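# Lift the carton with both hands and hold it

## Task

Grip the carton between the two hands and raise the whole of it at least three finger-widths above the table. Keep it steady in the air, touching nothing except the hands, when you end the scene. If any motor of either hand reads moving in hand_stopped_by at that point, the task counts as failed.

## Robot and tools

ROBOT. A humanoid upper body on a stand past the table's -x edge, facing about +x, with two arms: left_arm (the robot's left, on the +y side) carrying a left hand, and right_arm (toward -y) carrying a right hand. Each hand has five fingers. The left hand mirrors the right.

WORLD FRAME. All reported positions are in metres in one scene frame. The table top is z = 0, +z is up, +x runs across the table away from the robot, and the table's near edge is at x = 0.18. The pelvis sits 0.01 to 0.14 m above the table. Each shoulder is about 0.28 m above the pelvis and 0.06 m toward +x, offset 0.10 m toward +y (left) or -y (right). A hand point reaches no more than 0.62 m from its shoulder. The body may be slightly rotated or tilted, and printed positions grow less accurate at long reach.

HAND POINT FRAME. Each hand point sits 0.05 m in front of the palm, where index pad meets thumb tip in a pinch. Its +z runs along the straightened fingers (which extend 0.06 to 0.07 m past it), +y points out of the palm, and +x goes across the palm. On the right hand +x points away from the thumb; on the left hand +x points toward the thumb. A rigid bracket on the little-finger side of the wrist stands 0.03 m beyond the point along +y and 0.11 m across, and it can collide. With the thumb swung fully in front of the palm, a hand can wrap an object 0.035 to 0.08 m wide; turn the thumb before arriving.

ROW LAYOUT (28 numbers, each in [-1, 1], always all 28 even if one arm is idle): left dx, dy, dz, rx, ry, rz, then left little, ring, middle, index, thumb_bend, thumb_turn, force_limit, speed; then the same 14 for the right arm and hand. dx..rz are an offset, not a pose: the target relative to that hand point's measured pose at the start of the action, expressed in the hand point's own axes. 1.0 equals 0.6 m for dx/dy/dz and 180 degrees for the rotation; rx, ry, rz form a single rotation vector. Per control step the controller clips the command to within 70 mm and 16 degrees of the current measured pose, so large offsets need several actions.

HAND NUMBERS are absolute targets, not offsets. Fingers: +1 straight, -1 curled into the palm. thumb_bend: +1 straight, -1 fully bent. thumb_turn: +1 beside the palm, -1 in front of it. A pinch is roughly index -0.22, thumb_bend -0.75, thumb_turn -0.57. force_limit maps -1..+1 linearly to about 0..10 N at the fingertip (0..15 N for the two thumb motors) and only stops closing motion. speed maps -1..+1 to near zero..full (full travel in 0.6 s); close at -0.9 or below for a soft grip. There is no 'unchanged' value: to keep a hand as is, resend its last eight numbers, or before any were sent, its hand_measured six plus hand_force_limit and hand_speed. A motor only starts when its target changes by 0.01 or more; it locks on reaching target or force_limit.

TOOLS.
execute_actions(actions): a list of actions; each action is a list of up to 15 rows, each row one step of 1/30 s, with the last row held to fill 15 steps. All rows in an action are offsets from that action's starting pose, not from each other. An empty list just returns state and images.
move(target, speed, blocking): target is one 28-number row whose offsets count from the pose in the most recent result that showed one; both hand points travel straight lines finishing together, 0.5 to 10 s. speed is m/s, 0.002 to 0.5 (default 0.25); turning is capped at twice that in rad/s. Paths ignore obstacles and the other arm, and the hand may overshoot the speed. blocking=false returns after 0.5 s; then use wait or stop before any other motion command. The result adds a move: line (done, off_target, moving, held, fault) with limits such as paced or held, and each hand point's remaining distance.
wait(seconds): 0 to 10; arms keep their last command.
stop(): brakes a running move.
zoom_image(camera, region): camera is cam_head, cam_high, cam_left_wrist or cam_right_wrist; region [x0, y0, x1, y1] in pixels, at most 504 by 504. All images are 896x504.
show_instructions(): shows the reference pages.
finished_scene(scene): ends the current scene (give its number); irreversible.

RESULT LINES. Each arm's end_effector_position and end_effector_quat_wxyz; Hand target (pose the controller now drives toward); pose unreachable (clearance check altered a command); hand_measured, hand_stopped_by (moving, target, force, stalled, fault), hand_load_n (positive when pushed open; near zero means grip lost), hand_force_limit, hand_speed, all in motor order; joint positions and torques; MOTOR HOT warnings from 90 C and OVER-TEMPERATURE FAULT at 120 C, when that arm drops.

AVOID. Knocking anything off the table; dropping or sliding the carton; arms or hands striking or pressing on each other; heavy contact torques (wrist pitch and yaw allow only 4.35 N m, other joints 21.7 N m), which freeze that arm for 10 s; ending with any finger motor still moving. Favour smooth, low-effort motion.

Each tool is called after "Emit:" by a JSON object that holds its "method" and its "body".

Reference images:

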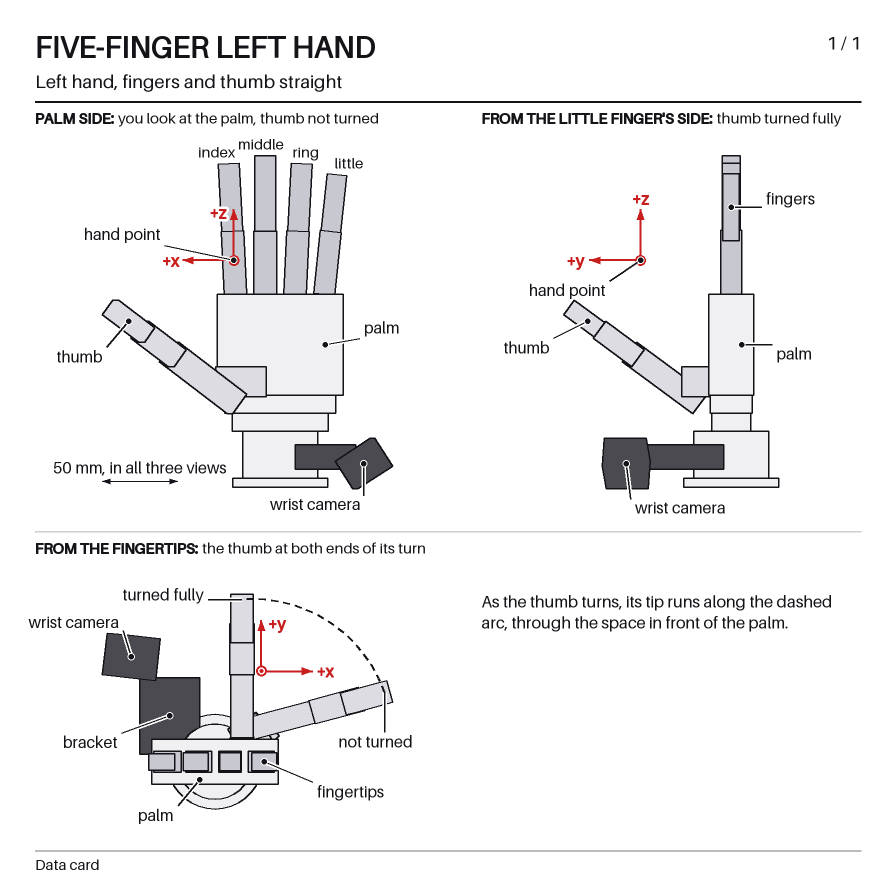

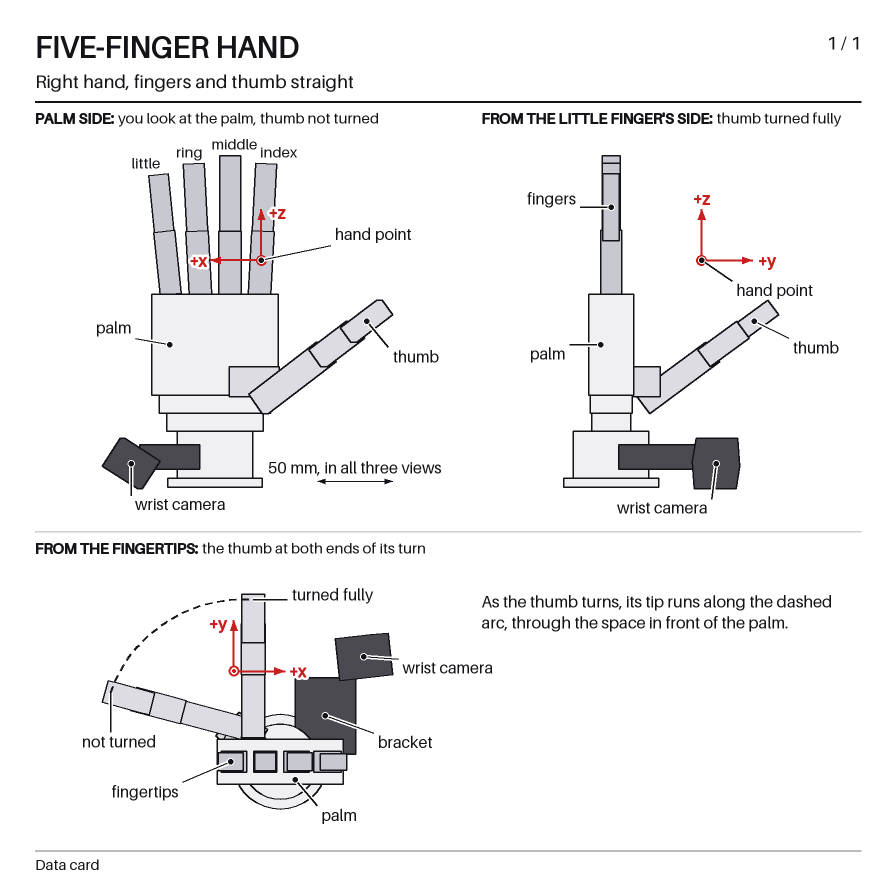

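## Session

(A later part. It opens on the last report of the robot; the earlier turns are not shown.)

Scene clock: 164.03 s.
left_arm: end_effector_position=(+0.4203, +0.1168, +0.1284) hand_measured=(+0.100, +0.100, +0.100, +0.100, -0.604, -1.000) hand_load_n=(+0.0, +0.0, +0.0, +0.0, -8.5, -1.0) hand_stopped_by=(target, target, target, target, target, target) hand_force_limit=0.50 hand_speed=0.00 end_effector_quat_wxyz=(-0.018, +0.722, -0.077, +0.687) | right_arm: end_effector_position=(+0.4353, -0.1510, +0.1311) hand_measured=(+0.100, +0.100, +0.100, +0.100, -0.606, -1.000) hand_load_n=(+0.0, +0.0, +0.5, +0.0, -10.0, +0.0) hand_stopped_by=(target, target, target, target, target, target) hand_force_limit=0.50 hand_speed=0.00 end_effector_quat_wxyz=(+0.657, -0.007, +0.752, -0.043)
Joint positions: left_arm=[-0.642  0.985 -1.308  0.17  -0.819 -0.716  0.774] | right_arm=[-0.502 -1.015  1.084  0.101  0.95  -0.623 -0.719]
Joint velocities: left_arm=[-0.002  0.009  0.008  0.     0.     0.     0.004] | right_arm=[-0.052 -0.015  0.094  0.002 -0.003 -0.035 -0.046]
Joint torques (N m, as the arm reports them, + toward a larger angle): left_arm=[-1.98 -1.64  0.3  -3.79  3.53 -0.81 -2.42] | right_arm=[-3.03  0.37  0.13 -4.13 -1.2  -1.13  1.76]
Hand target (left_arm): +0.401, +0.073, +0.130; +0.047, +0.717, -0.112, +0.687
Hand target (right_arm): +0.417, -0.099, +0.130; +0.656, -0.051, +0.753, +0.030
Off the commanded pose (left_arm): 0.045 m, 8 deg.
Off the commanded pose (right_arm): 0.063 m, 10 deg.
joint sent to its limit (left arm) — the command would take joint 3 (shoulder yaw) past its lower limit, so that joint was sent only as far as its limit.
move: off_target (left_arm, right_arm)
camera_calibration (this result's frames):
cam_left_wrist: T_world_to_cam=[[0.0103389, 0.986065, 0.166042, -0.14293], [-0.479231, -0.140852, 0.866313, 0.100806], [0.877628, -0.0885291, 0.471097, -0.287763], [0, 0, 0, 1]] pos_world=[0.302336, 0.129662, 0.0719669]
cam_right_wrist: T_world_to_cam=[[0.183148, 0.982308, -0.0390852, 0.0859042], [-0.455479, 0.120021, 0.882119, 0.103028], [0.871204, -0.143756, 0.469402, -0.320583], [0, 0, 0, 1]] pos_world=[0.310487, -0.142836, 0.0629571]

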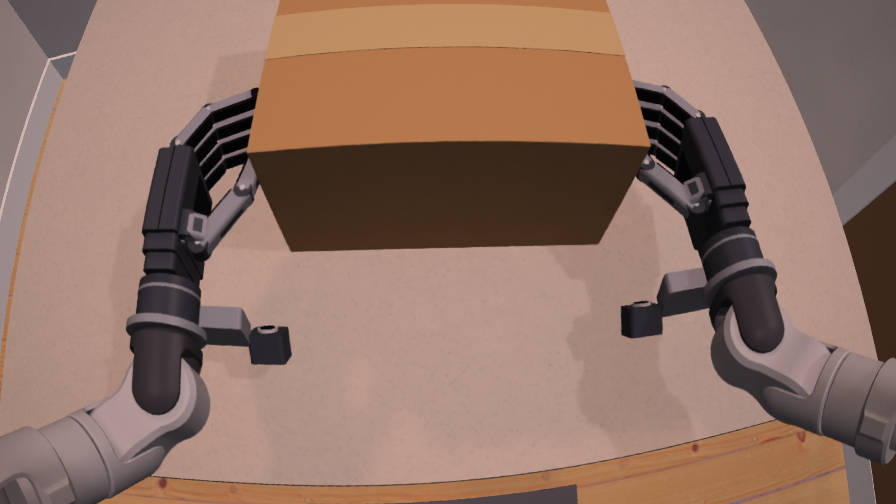

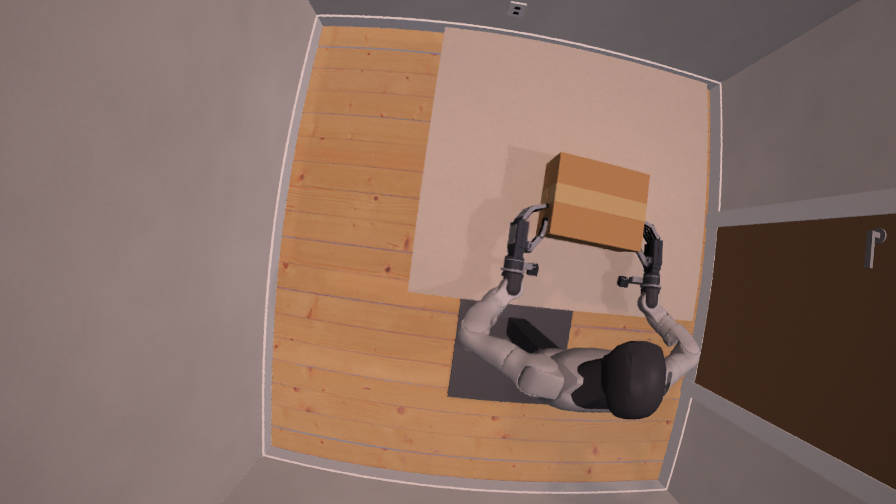

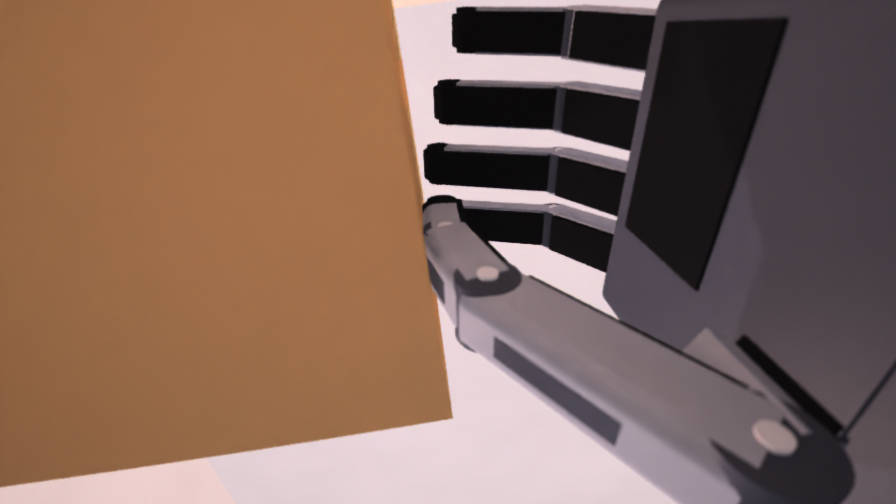

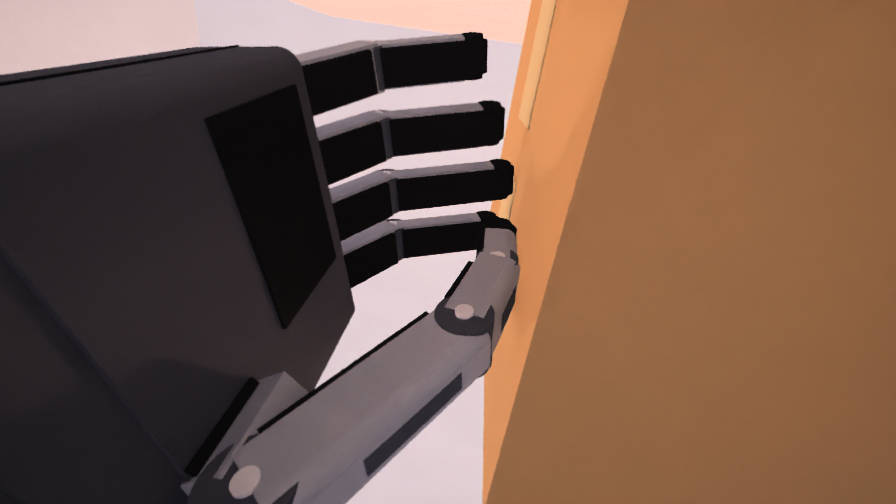

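Emit:
{"method": "move", "body": {"target": [0,-0.12,0,0.02,0,0,0.55,0.6,0.65,0.6,1,1,0.5,0,0,-0.12,0,0,0,0,0.55,0.6,0.65,0.6,1,1,0.5,0], "speed": 0.1}}

Emit:
{"method": "move", "body": {"target": [0.55,0.12,-0.4,0,0.5,0,0.55,0.6,0.65,0.6,1,1,0.5,0,-0.45,0.16,-0.5,0,-0.52,0,0.55,0.6,0.65,0.6,1,1,0.5,0]}}

Scene clock: 169.97 s.
left_arm: end_effector_position=(+0.4246, +0.1865, +0.1329) hand_measured=(+0.550, +0.600, +0.650, +0.600, +1.000, +1.000) hand_load_n=(+0.0, +0.0, +0.0, +0.0, +0.0, +0.0) hand_stopped_by=(target, target, target, target, target, target) hand_force_limit=0.50 hand_speed=0.00 end_effector_quat_wxyz=(-0.038, +0.727, -0.055, +0.684) | right_arm: end_effector_position=(+0.4357, -0.2209, +0.1410) hand_measured=(+0.550, +0.600, +0.650, +0.600, +1.000, +1.000) hand_load_n=(+0.0, +0.0, +0.0, +0.0, +0.0, +0.0) hand_stopped_by=(target, target, target, target, target, target) hand_force_limit=0.50 hand_speed=0.00 end_effector_quat_wxyz=(+0.662, -0.014, +0.748, -0.047)
Joint positions: left_arm=[-0.575  1.108 -1.265  0.292 -1.027 -0.866  0.537] | right_arm=[-0.432 -1.144  1.026  0.286  1.188 -0.773 -0.357]
Joint velocities: left_arm=[-0.006  0.012  0.009 -0.006 -0.003  0.     0.   ] | right_arm=[ 0.002 -0.009 -0.002 -0.005 -0.011  0.     0.   ]
Joint torques (N m, as the arm reports them, + toward a larger angle): left_arm=[-1.32  4.18  2.91 -0.03  0.05 -1.21 -0.06] | right_arm=[-2.28 -6.57 -4.04 -0.47  0.63 -1.51 -0.02]
Hand target (left_arm): +0.425, +0.187, +0.133; -0.038, +0.727, -0.053, +0.684
Hand target (right_arm): +0.436, -0.222, +0.141; +0.662, -0.011, +0.748, -0.046
Off the commanded pose (left_arm): 0.005 m, 1 deg.
Off the commanded pose (right_arm): 0.006 m, 1 deg.
move: off_target (left_arm, right_arm)
camera_calibration (this result's frames):
cam_left_wrist: T_world_to_cam=[[-0.0471192, 0.985049, 0.165708, -0.187736], [-0.463705, -0.168504, 0.869818, 0.106871], [0.884736, -0.0358543, 0.464712, -0.299531], [0, 0, 0, 1]] pos_world=[0.305717, 0.192198, 0.0773464]
cam_right_wrist: T_world_to_cam=[[0.17797, 0.982731, -0.0506535, 0.158818], [-0.466713, 0.129614, 0.874859, 0.110841], [0.866317, -0.132058, 0.481721, -0.332732], [0, 0, 0, 1]] pos_world=[0.311718, -0.214382, 0.0713582]

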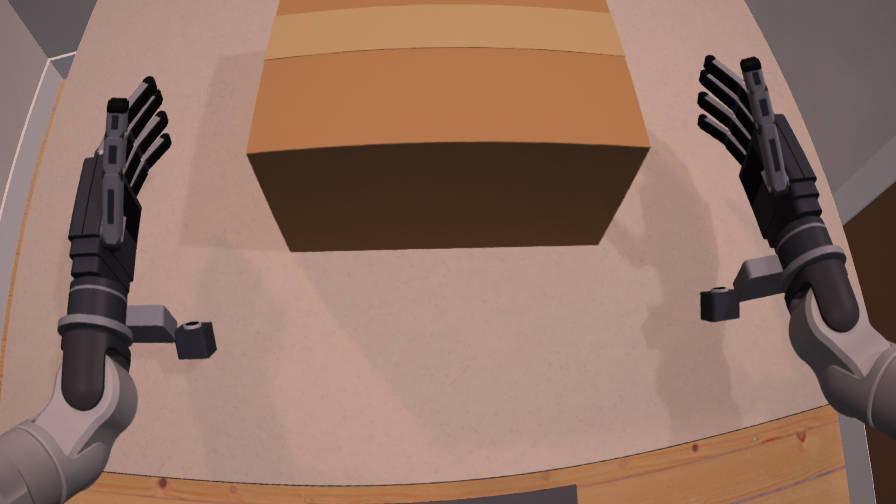

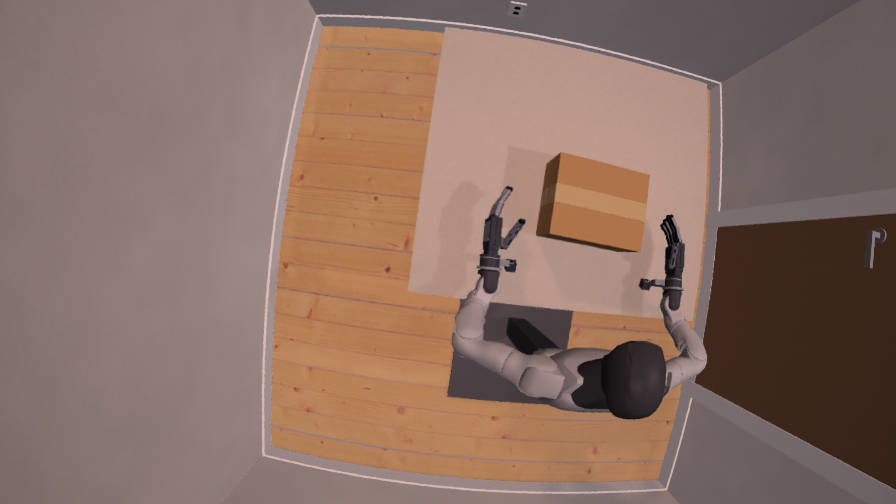

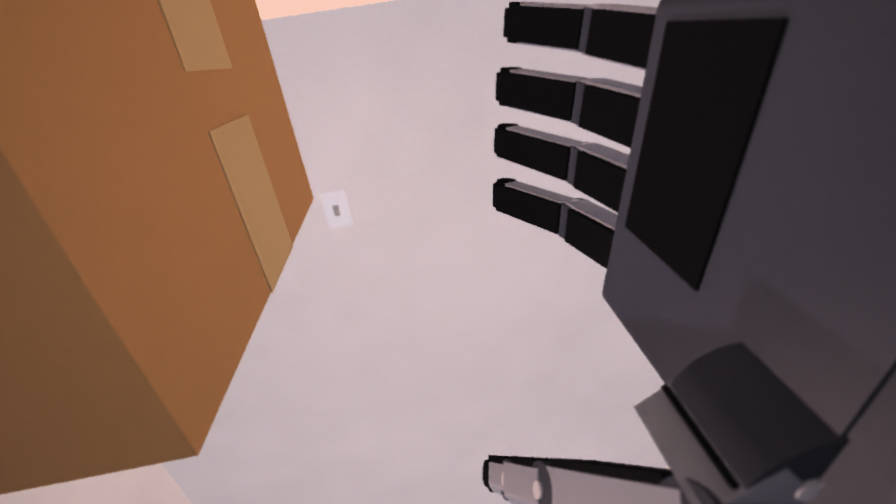

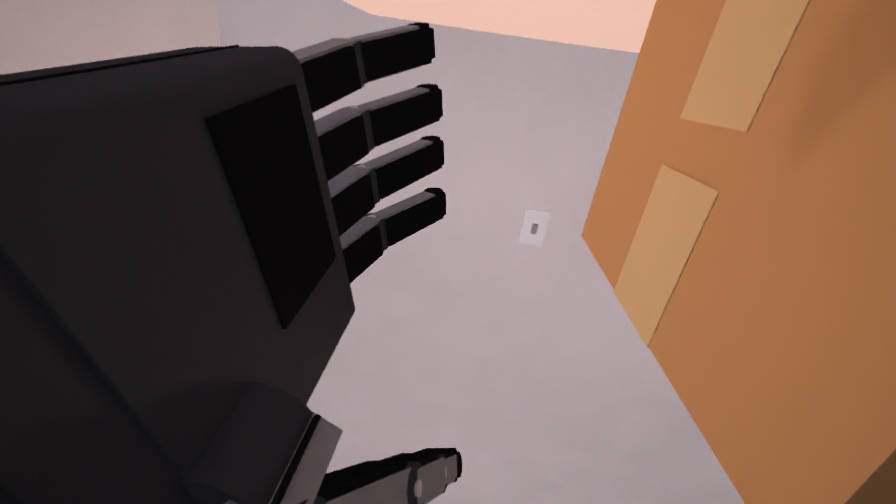

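Scene clock: 173.60 s.
left_arm: end_effector_position=(+0.1955, +0.0782, +0.4642) hand_measured=(+0.550, +0.600, +0.650, +0.600, +1.000, +1.000) hand_load_n=(+0.0, +0.0, +0.0, +0.0, +0.0, +0.0) hand_stopped_by=(target, target, target, target, target, target) hand_force_limit=0.50 hand_speed=0.00 end_effector_quat_wxyz=(-0.009, +0.008, -0.068, +0.998) | right_arm: end_effector_position=(+0.1689, -0.0935, +0.4350) hand_measured=(+0.550, +0.600, +0.650, +0.600, +1.000, +1.000) hand_load_n=(+0.0, +0.0, +0.0, +0.0, +0.0, +0.0) hand_stopped_by=(target, target, target, target, target, target) hand_force_limit=0.50 hand_speed=0.00 end_effector_quat_wxyz=(+0.999, -0.038, +0.036, +0.009)
Joint positions: left_arm=[-0.566  1.175 -0.453 -0.623  0.322 -0.66   1.295] | right_arm=[-0.101 -0.828  0.137 -0.613 -0.434 -0.975 -1.12 ]
Joint velocities: left_arm=[ 0.003  0.002  0.014 -0.002  0.     0.001 -0.001] | right_arm=[0.003 0.003 0.002 0.003 0.008 0.004 0.   ]
Joint torques (N m, as the arm reports them, + toward a larger angle): left_arm=[-1.33  2.47  2.78 -1.23 -0.97  0.08 -0.14] | right_arm=[-1.31 -3.74 -2.87 -1.8   0.95 -0.14 -0.05]
Hand target (left_arm): +0.196, +0.078, +0.465; -0.009, +0.009, -0.068, +0.998
Hand target (right_arm): +0.169, -0.094, +0.436; +0.999, -0.037, +0.036, +0.010
Off the commanded pose (left_arm): 0.007 m, 4 deg.
Off the commanded pose (right_arm): 0.009 m, 4 deg.
move: off_target (left_arm, right_arm)
camera_calibration (this result's frames):
cam_left_wrist: T_world_to_cam=[[-0.0496146, 0.997039, 0.058758, -0.097584], [-0.862834, -0.0131568, -0.505316, 0.398483], [-0.503046, -0.0757695, 0.860932, -0.16413], [0, 0, 0, 1]] pos_world=[0.256418, 0.0901018, 0.348398]
cam_right_wrist: T_world_to_cam=[[-0.0637319, 0.996104, 0.0609595, 0.0895881], [-0.8573, -0.0233778, -0.514285, 0.368587], [-0.510856, -0.085037, 0.85545, -0.151901], [0, 0, 0, 1]] pos_world=[0.2441, -0.0935394, 0.314041]

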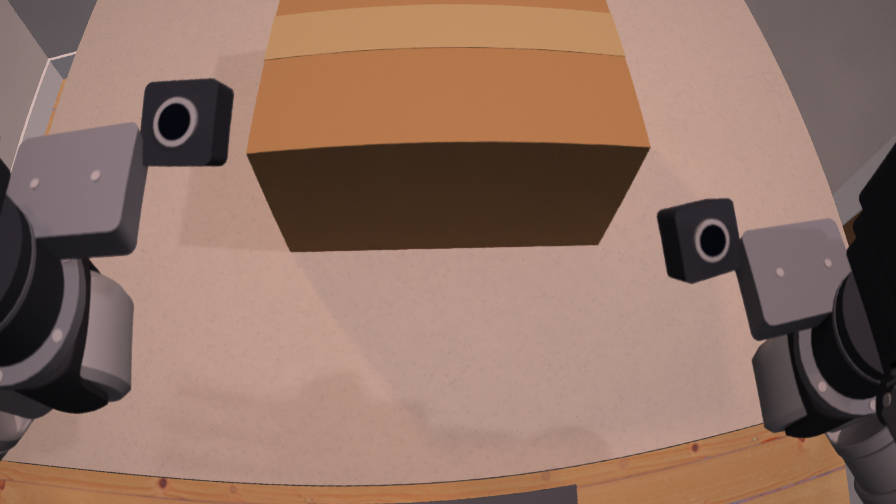

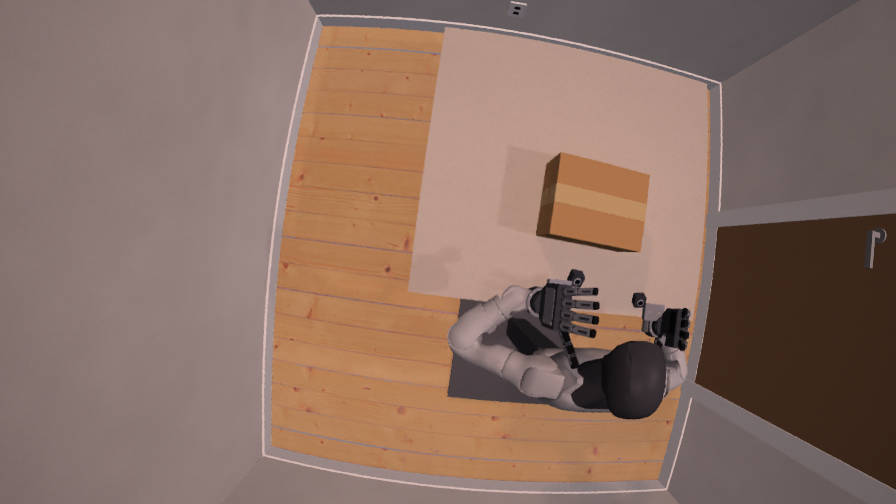

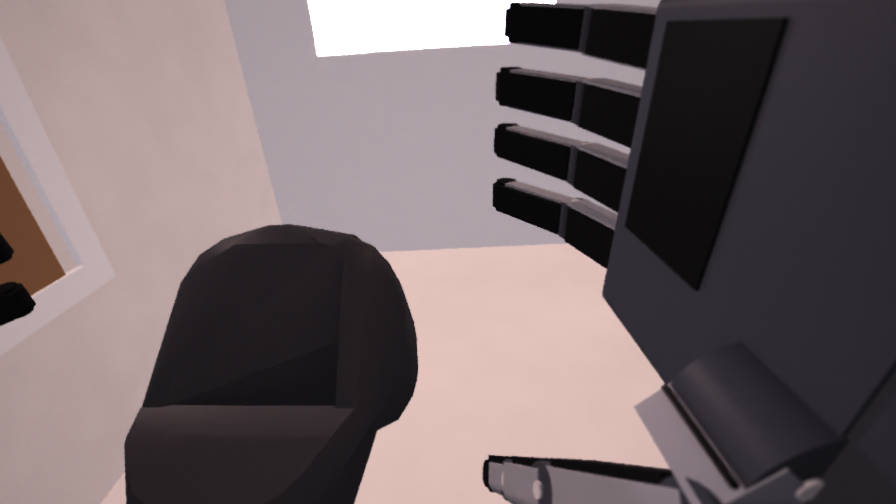

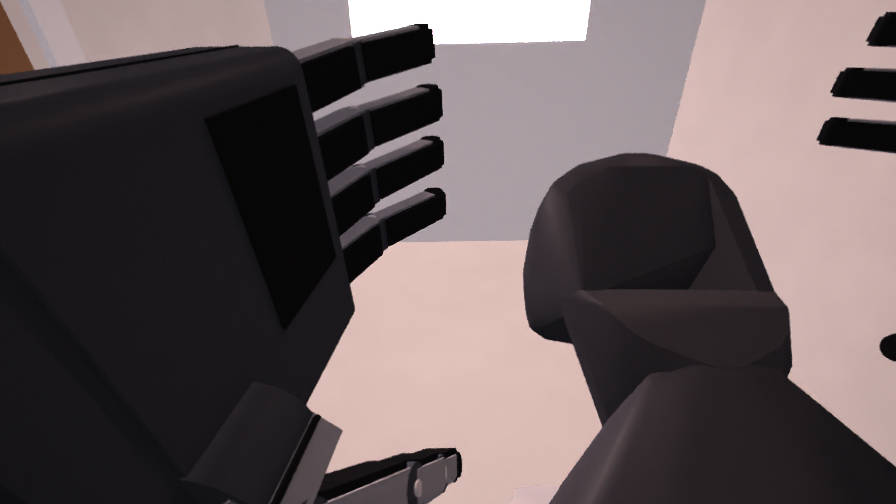

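Emit:
{"method": "move", "body": {"target": [0,-0.1,0,0.4,0,0,0.55,0.6,0.65,0.6,1,1,0.5,0,0,-0.05,0,0.4,0,0,0.55,0.6,0.65,0.6,1,1,0.5,0]}}

Scene clock: 179.33 s.
left_arm: end_effector_position=(+0.1856, +0.1453, +0.4765) hand_measured=(+0.550, +0.600, +0.650, +0.600, +1.000, +1.000) hand_load_n=(+0.0, +0.0, +0.0, +0.0, +0.0, +0.0) hand_stopped_by=(target, target, target, target, target, target) hand_force_limit=0.50 hand_speed=0.00 end_effector_quat_wxyz=(-0.008, -0.005, +0.473, +0.881) | right_arm: end_effector_position=(+0.1848, -0.1341, +0.4219) hand_measured=(+0.550, +0.600, +0.650, +0.600, +1.000, +1.000) hand_load_n=(+0.0, +0.0, +0.0, +0.0, +0.0, +0.0) hand_stopped_by=(target, target, target, target, target, target) hand_force_limit=0.50 hand_speed=0.00 end_effector_quat_wxyz=(+0.895, +0.437, +0.071, -0.050)
Joint positions: left_arm=[-0.851  0.027 -0.602 -0.543  0.734 -0.225  1.617] | right_arm=[-0.358  0.009  0.619 -0.545 -0.876 -0.508 -1.633]
Joint velocities: left_arm=[ 0.    -0.008  0.     0.    -0.015  0.     0.   ] | right_arm=[-0.008 -0.005  0.     0.009  0.002  0.     0.   ]
Joint torques (N m, as the arm reports them, + toward a larger angle): left_arm=[-2.06 -1.1   1.1  -0.41 -0.03  0.28 -0.7 ] | right_arm=[-1.7   1.05 -0.4  -1.79  0.36 -0.59  0.37]
Hand target (left_arm): +0.189, +0.145, +0.477; -0.015, -0.001, +0.472, +0.881
Hand target (right_arm): +0.184, -0.134, +0.422; +0.896, +0.437, +0.070, -0.044
Off the commanded pose (left_arm): 0.012 m, 8 deg.
Off the commanded pose (right_arm): 0.024 m, 17 deg; orientation clipped at the last step of the last action.
joint sent to its limit (left arm) — the command would take joint 2 (shoulder roll) past its lower limit and joint 7 (wrist yaw) past its upper limit, so those joints were sent only as far as their limits.
move: held (right_arm), off_target (left_arm); limits=paced,held; held on 27 of 99 steps (right_arm), including the last (right_arm)
pose unreachable (right arm): on one or more control steps of this call, first in action 0 (counted from 0), this arm could not follow its commanded pose, so it was not sent that pose on those steps. On the call's last step it was still not sent that pose. It may still have moved: this result reports where it is.
cause: the commanded pose would bring a part of the arm too close to another arm.
camera_calibration (this result's frames):
cam_left_wrist: T_world_to_cam=[[-0.0391878, 0.485971, -0.873096, 0.350636], [-0.845931, -0.481206, -0.229874, 0.330689], [-0.531851, 0.729571, 0.429955, -0.0809499], [0, 0, 0, 1]] pos_world=[0.250427, 0.0477888, 0.41696]
cam_right_wrist: T_world_to_cam=[[0.107474, 0.504022, 0.856978, -0.301677], [-0.84883, 0.495296, -0.184851, 0.303559], [-0.517627, -0.707562, 0.48106, -0.0603538], [0, 0, 0, 1]] pos_world=[0.258851, -0.0410038, 0.343678]

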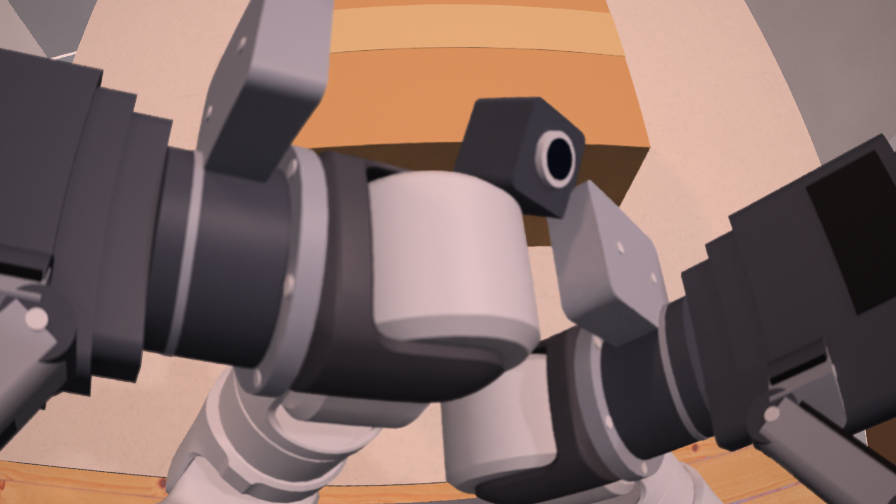

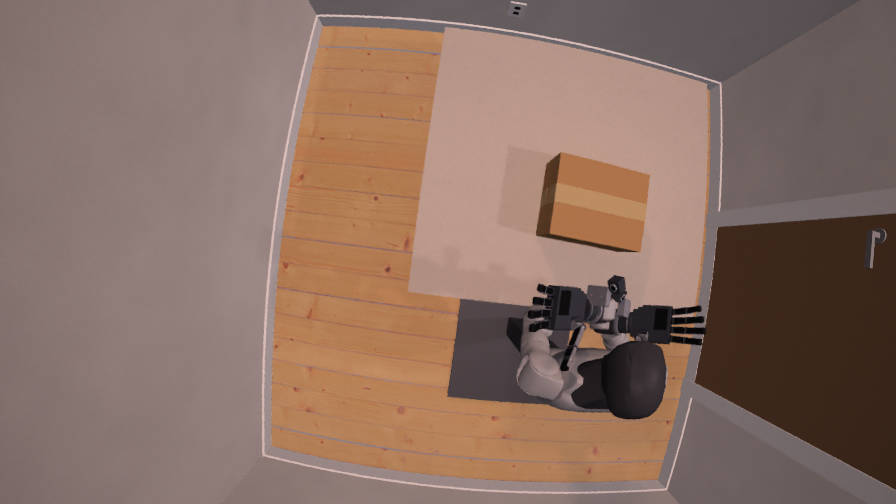

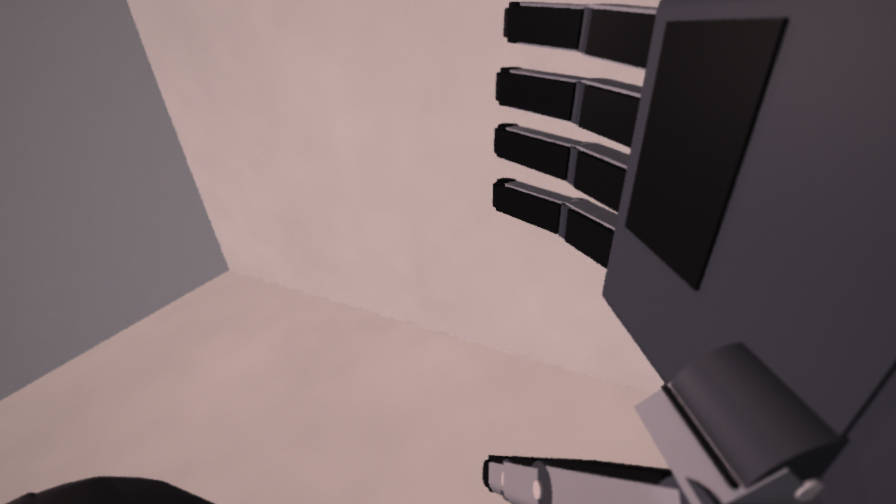

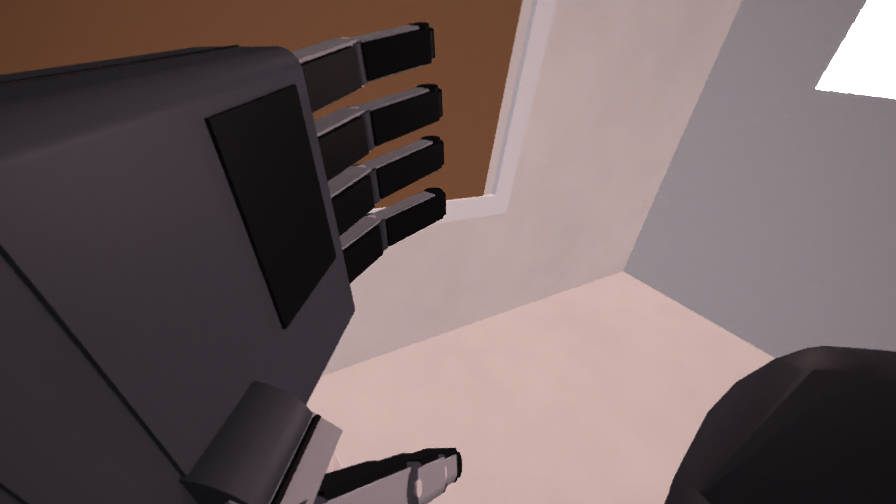

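Worked (elbows down). Undo the tilt moving outward.

Emit:
{"method": "move", "body": {"target": [0,-0.05,0.08,-0.31,0,0,0.55,0.6,0.65,0.6,1,1,0.5,0,0,-0.05,0.1,-0.29,0,0,0.55,0.6,0.65,0.6,1,1,0.5,0]}}

Scene clock: 183.53 s.
left_arm: end_effector_position=(+0.1975, +0.1909, +0.4720) hand_measured=(+0.550, +0.600, +0.650, +0.600, +1.000, +1.000) hand_load_n=(+0.0, +0.0, +0.0, +0.0, +0.0, +0.0) hand_stopped_by=(target, target, target, target, target, target) hand_force_limit=0.50 hand_speed=0.00 end_effector_quat_wxyz=(+0.006, +0.020, -0.007, +1.000) | right_arm: end_effector_position=(+0.1815, -0.1923, +0.4539) hand_measured=(+0.550, +0.600, +0.650, +0.600, +1.000, +1.000) hand_load_n=(+0.0, +0.0, +0.0, +0.0, +0.0, +0.0) hand_stopped_by=(target, target, target, target, target, target) hand_force_limit=0.50 hand_speed=0.00 end_effector_quat_wxyz=(+0.997, -0.005, +0.080, +0.003)
Joint positions: left_arm=[-0.211  1.278 -0.002 -0.22   0.219 -1.325  1.454] | right_arm=[ 0.193 -1.218 -0.211 -0.314 -0.387 -1.393 -1.622]
Joint velocities: left_arm=[ 0.    -0.006  0.     0.     0.002 -0.004  0.   ] | right_arm=[ 0.008 -0.017  0.     0.     0.    -0.004  0.   ]
Joint torques (N m, as the arm reports them, + toward a larger angle): left_arm=[-0.71  5.12  3.63 -0.4  -0.34 -0.14 -0.07] | right_arm=[-0.63 -5.54 -4.27 -1.03  0.76 -0.4  -0.02]
Hand target (left_arm): +0.198, +0.190, +0.472; +0.005, +0.020, -0.009, +1.000
Hand target (right_arm): +0.181, -0.192, +0.453; +0.997, -0.009, +0.080, +0.002
Off the commanded pose (left_arm): 0.018 m, 3 deg.
Off the commanded pose (right_arm): 0.021 m, 2 deg.
move: off_target (left_arm, right_arm)
camera_calibration (this result's frames):
cam_left_wrist: T_world_to_cam=[[-0.022494, 0.997792, -0.0624899, -0.158575], [-0.875746, -0.0498163, -0.480195, 0.403288], [-0.482248, 0.0439237, 0.874933, -0.194919], [0, 0, 0, 1]] pos_world=[0.255612, 0.186876, 0.354289]
cam_right_wrist: T_world_to_cam=[[-0.0374871, 0.990941, 0.128962, 0.151045], [-0.899338, 0.0228057, -0.436659, 0.368073], [-0.435644, -0.13235, 0.890336, -0.208629], [0, 0, 0, 1]] pos_world=[0.245796, -0.185683, 0.326994]

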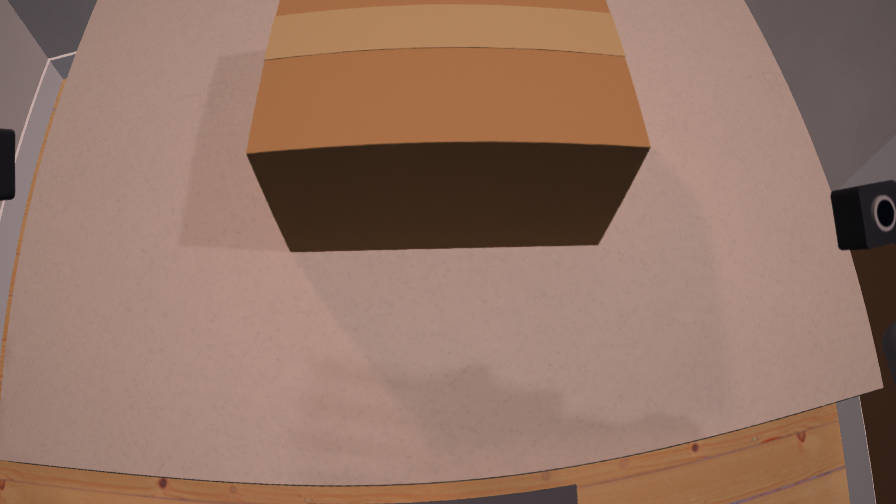

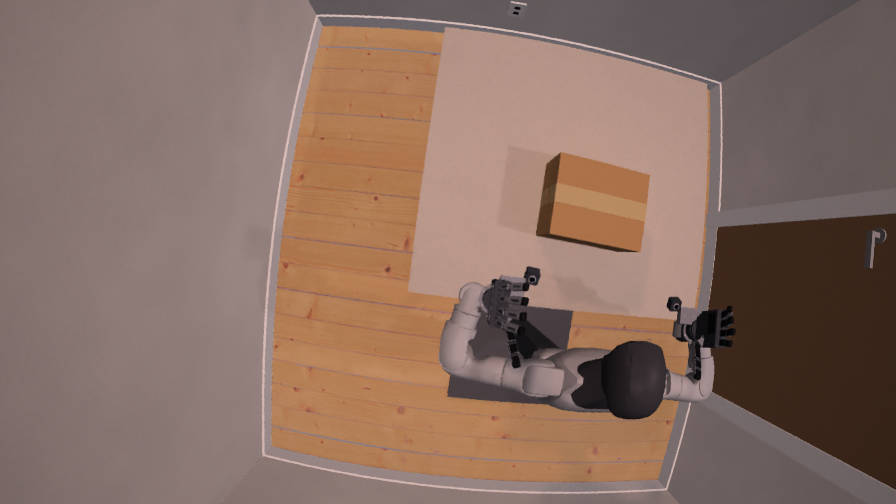

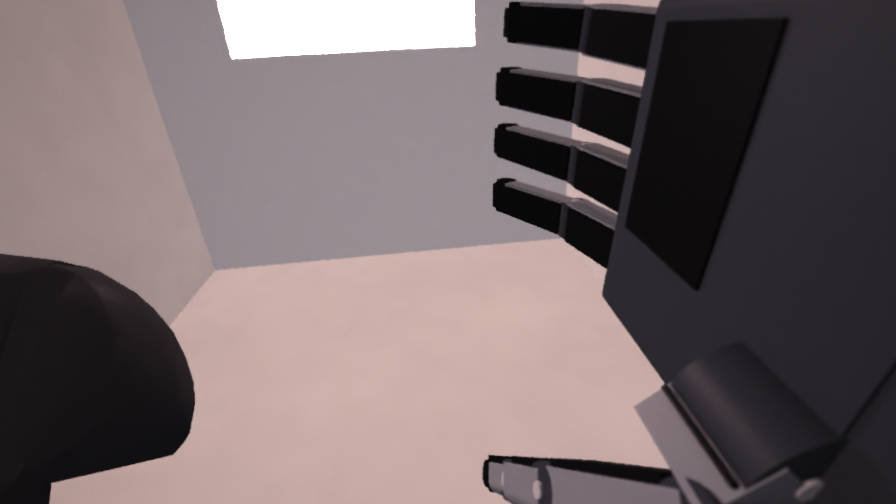

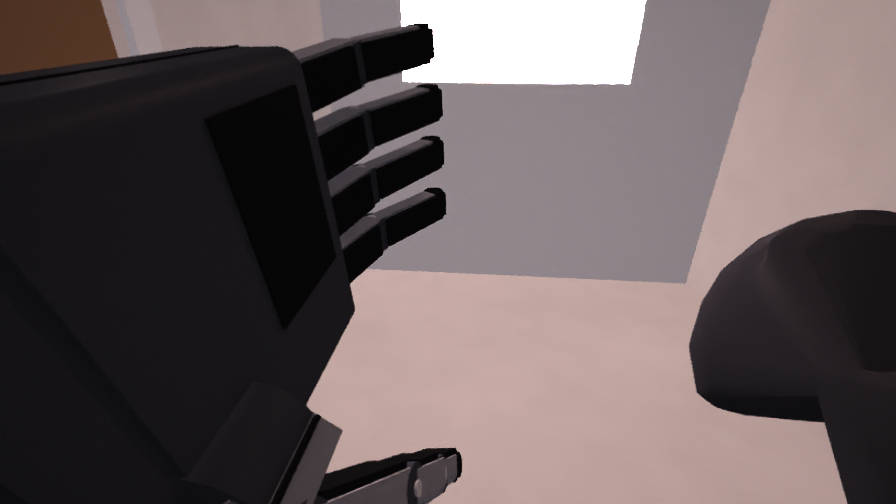

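Emit:
{"method": "move", "body": {"target": [-0.485,0.033,-0.535,0,-0.487,0,0.55,0.6,0.65,0.6,1,1,0.5,0,0.579,-0.017,-0.446,0,0.449,0,0.55,0.6,0.65,0.6,1,1,0.5,0], "speed": 0.2}}

Scene clock: 192.27 s.
left_arm: end_effector_position=(+0.4730, +0.1636, +0.1382) hand_measured=(+0.550, +0.600, +0.650, +0.600, +1.000, +1.000) hand_load_n=(+0.0, +0.0, +0.0, +0.0, +0.0, +0.0) hand_stopped_by=(target, target, target, target, target, target) hand_force_limit=0.50 hand_speed=0.00 end_effector_quat_wxyz=(+0.015, +0.715, -0.018, +0.699) | right_arm: end_effector_position=(+0.4821, -0.2264, +0.1276) hand_measured=(+0.550, +0.600, +0.650, +0.600, +1.000, +1.000) hand_load_n=(+0.0, +0.0, +0.0, +0.0, +0.0, +0.0) hand_stopped_by=(target, target, target, target, target, target) hand_force_limit=0.50 hand_speed=0.00 end_effector_quat_wxyz=(+0.710, +0.012, +0.703, -0.034)
Joint positions: left_arm=[-0.769  0.869 -1.327  0.584 -1.293 -0.882  0.304] | right_arm=[-0.72  -0.665  1.147  1.132  1.589 -0.941  0.165]
Joint velocities: left_arm=[ 0.006 -0.017  0.    -0.005 -0.003  0.     0.   ] | right_arm=[ 0.002  0.015 -0.023  0.029  0.005  0.     0.042]
Joint torques (N m, as the arm reports them, + toward a larger angle): left_arm=[-2.54  3.2   2.67  0.06 -0.42 -1.13 -0.24] | right_arm=[-3.7  -5.54 -2.88  0.29  0.94 -1.35  0.02]
Hand target (left_arm): +0.474, +0.164, +0.138; +0.016, +0.715, -0.016, +0.699
Hand target (right_arm): +0.483, -0.227, +0.129; +0.711, +0.015, +0.702, -0.033
Off the commanded pose (left_arm): 0.009 m, 2 deg.
Off the commanded pose (right_arm): 0.024 m, 4 deg.
move: off_target (left_arm, right_arm)
camera_calibration (this result's frames):
cam_left_wrist: T_world_to_cam=[[-0.0296864, 0.998929, 0.0354764, -0.156369], [-0.497212, -0.0455472, 0.866433, 0.117092], [0.867121, 0.00808199, 0.498032, -0.349083], [0, 0, 0, 1]] pos_world=[0.356275, 0.164357, 0.0779498]
cam_right_wrist: T_world_to_cam=[[0.196475, 0.980202, 0.024536, 0.136229], [-0.577948, 0.0955589, 0.810459, 0.199137], [0.792069, -0.173416, 0.585281, -0.35391], [0, 0, 0, 1]] pos_world=[0.368647, -0.213935, 0.0424019]

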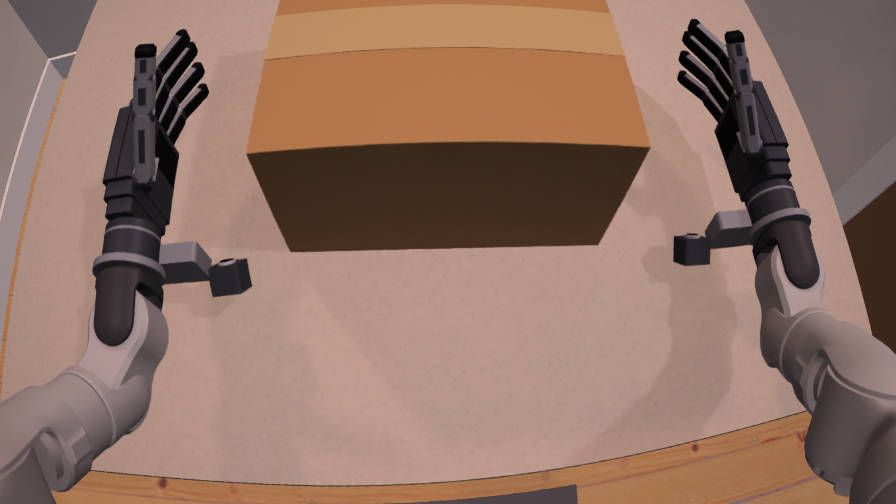

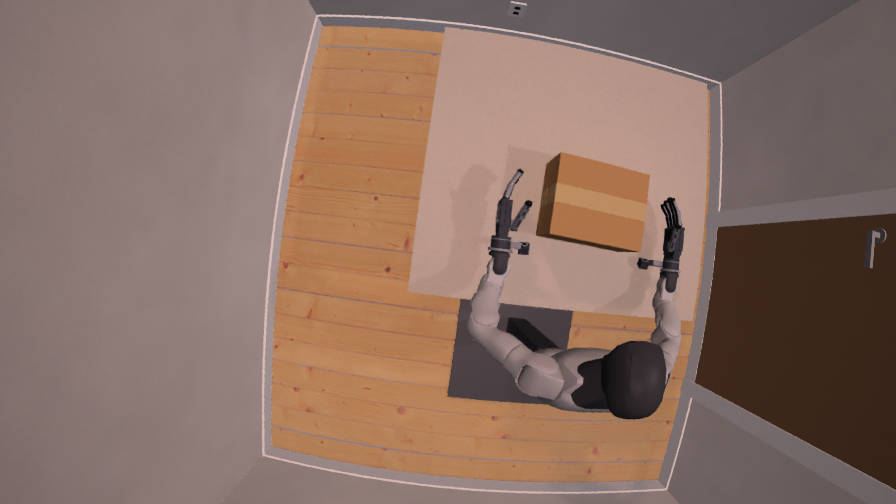

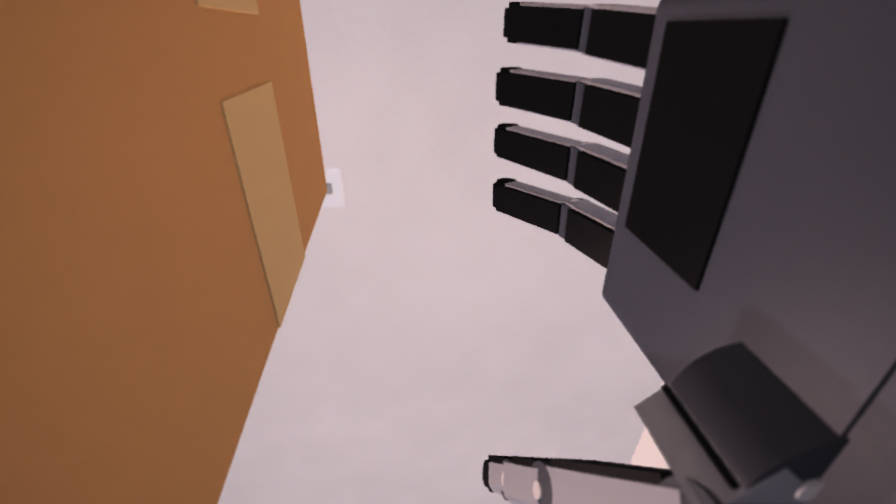

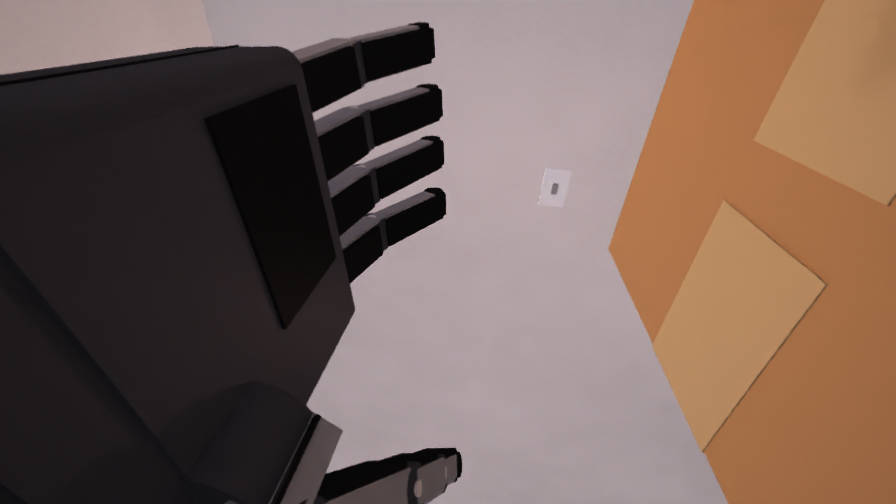

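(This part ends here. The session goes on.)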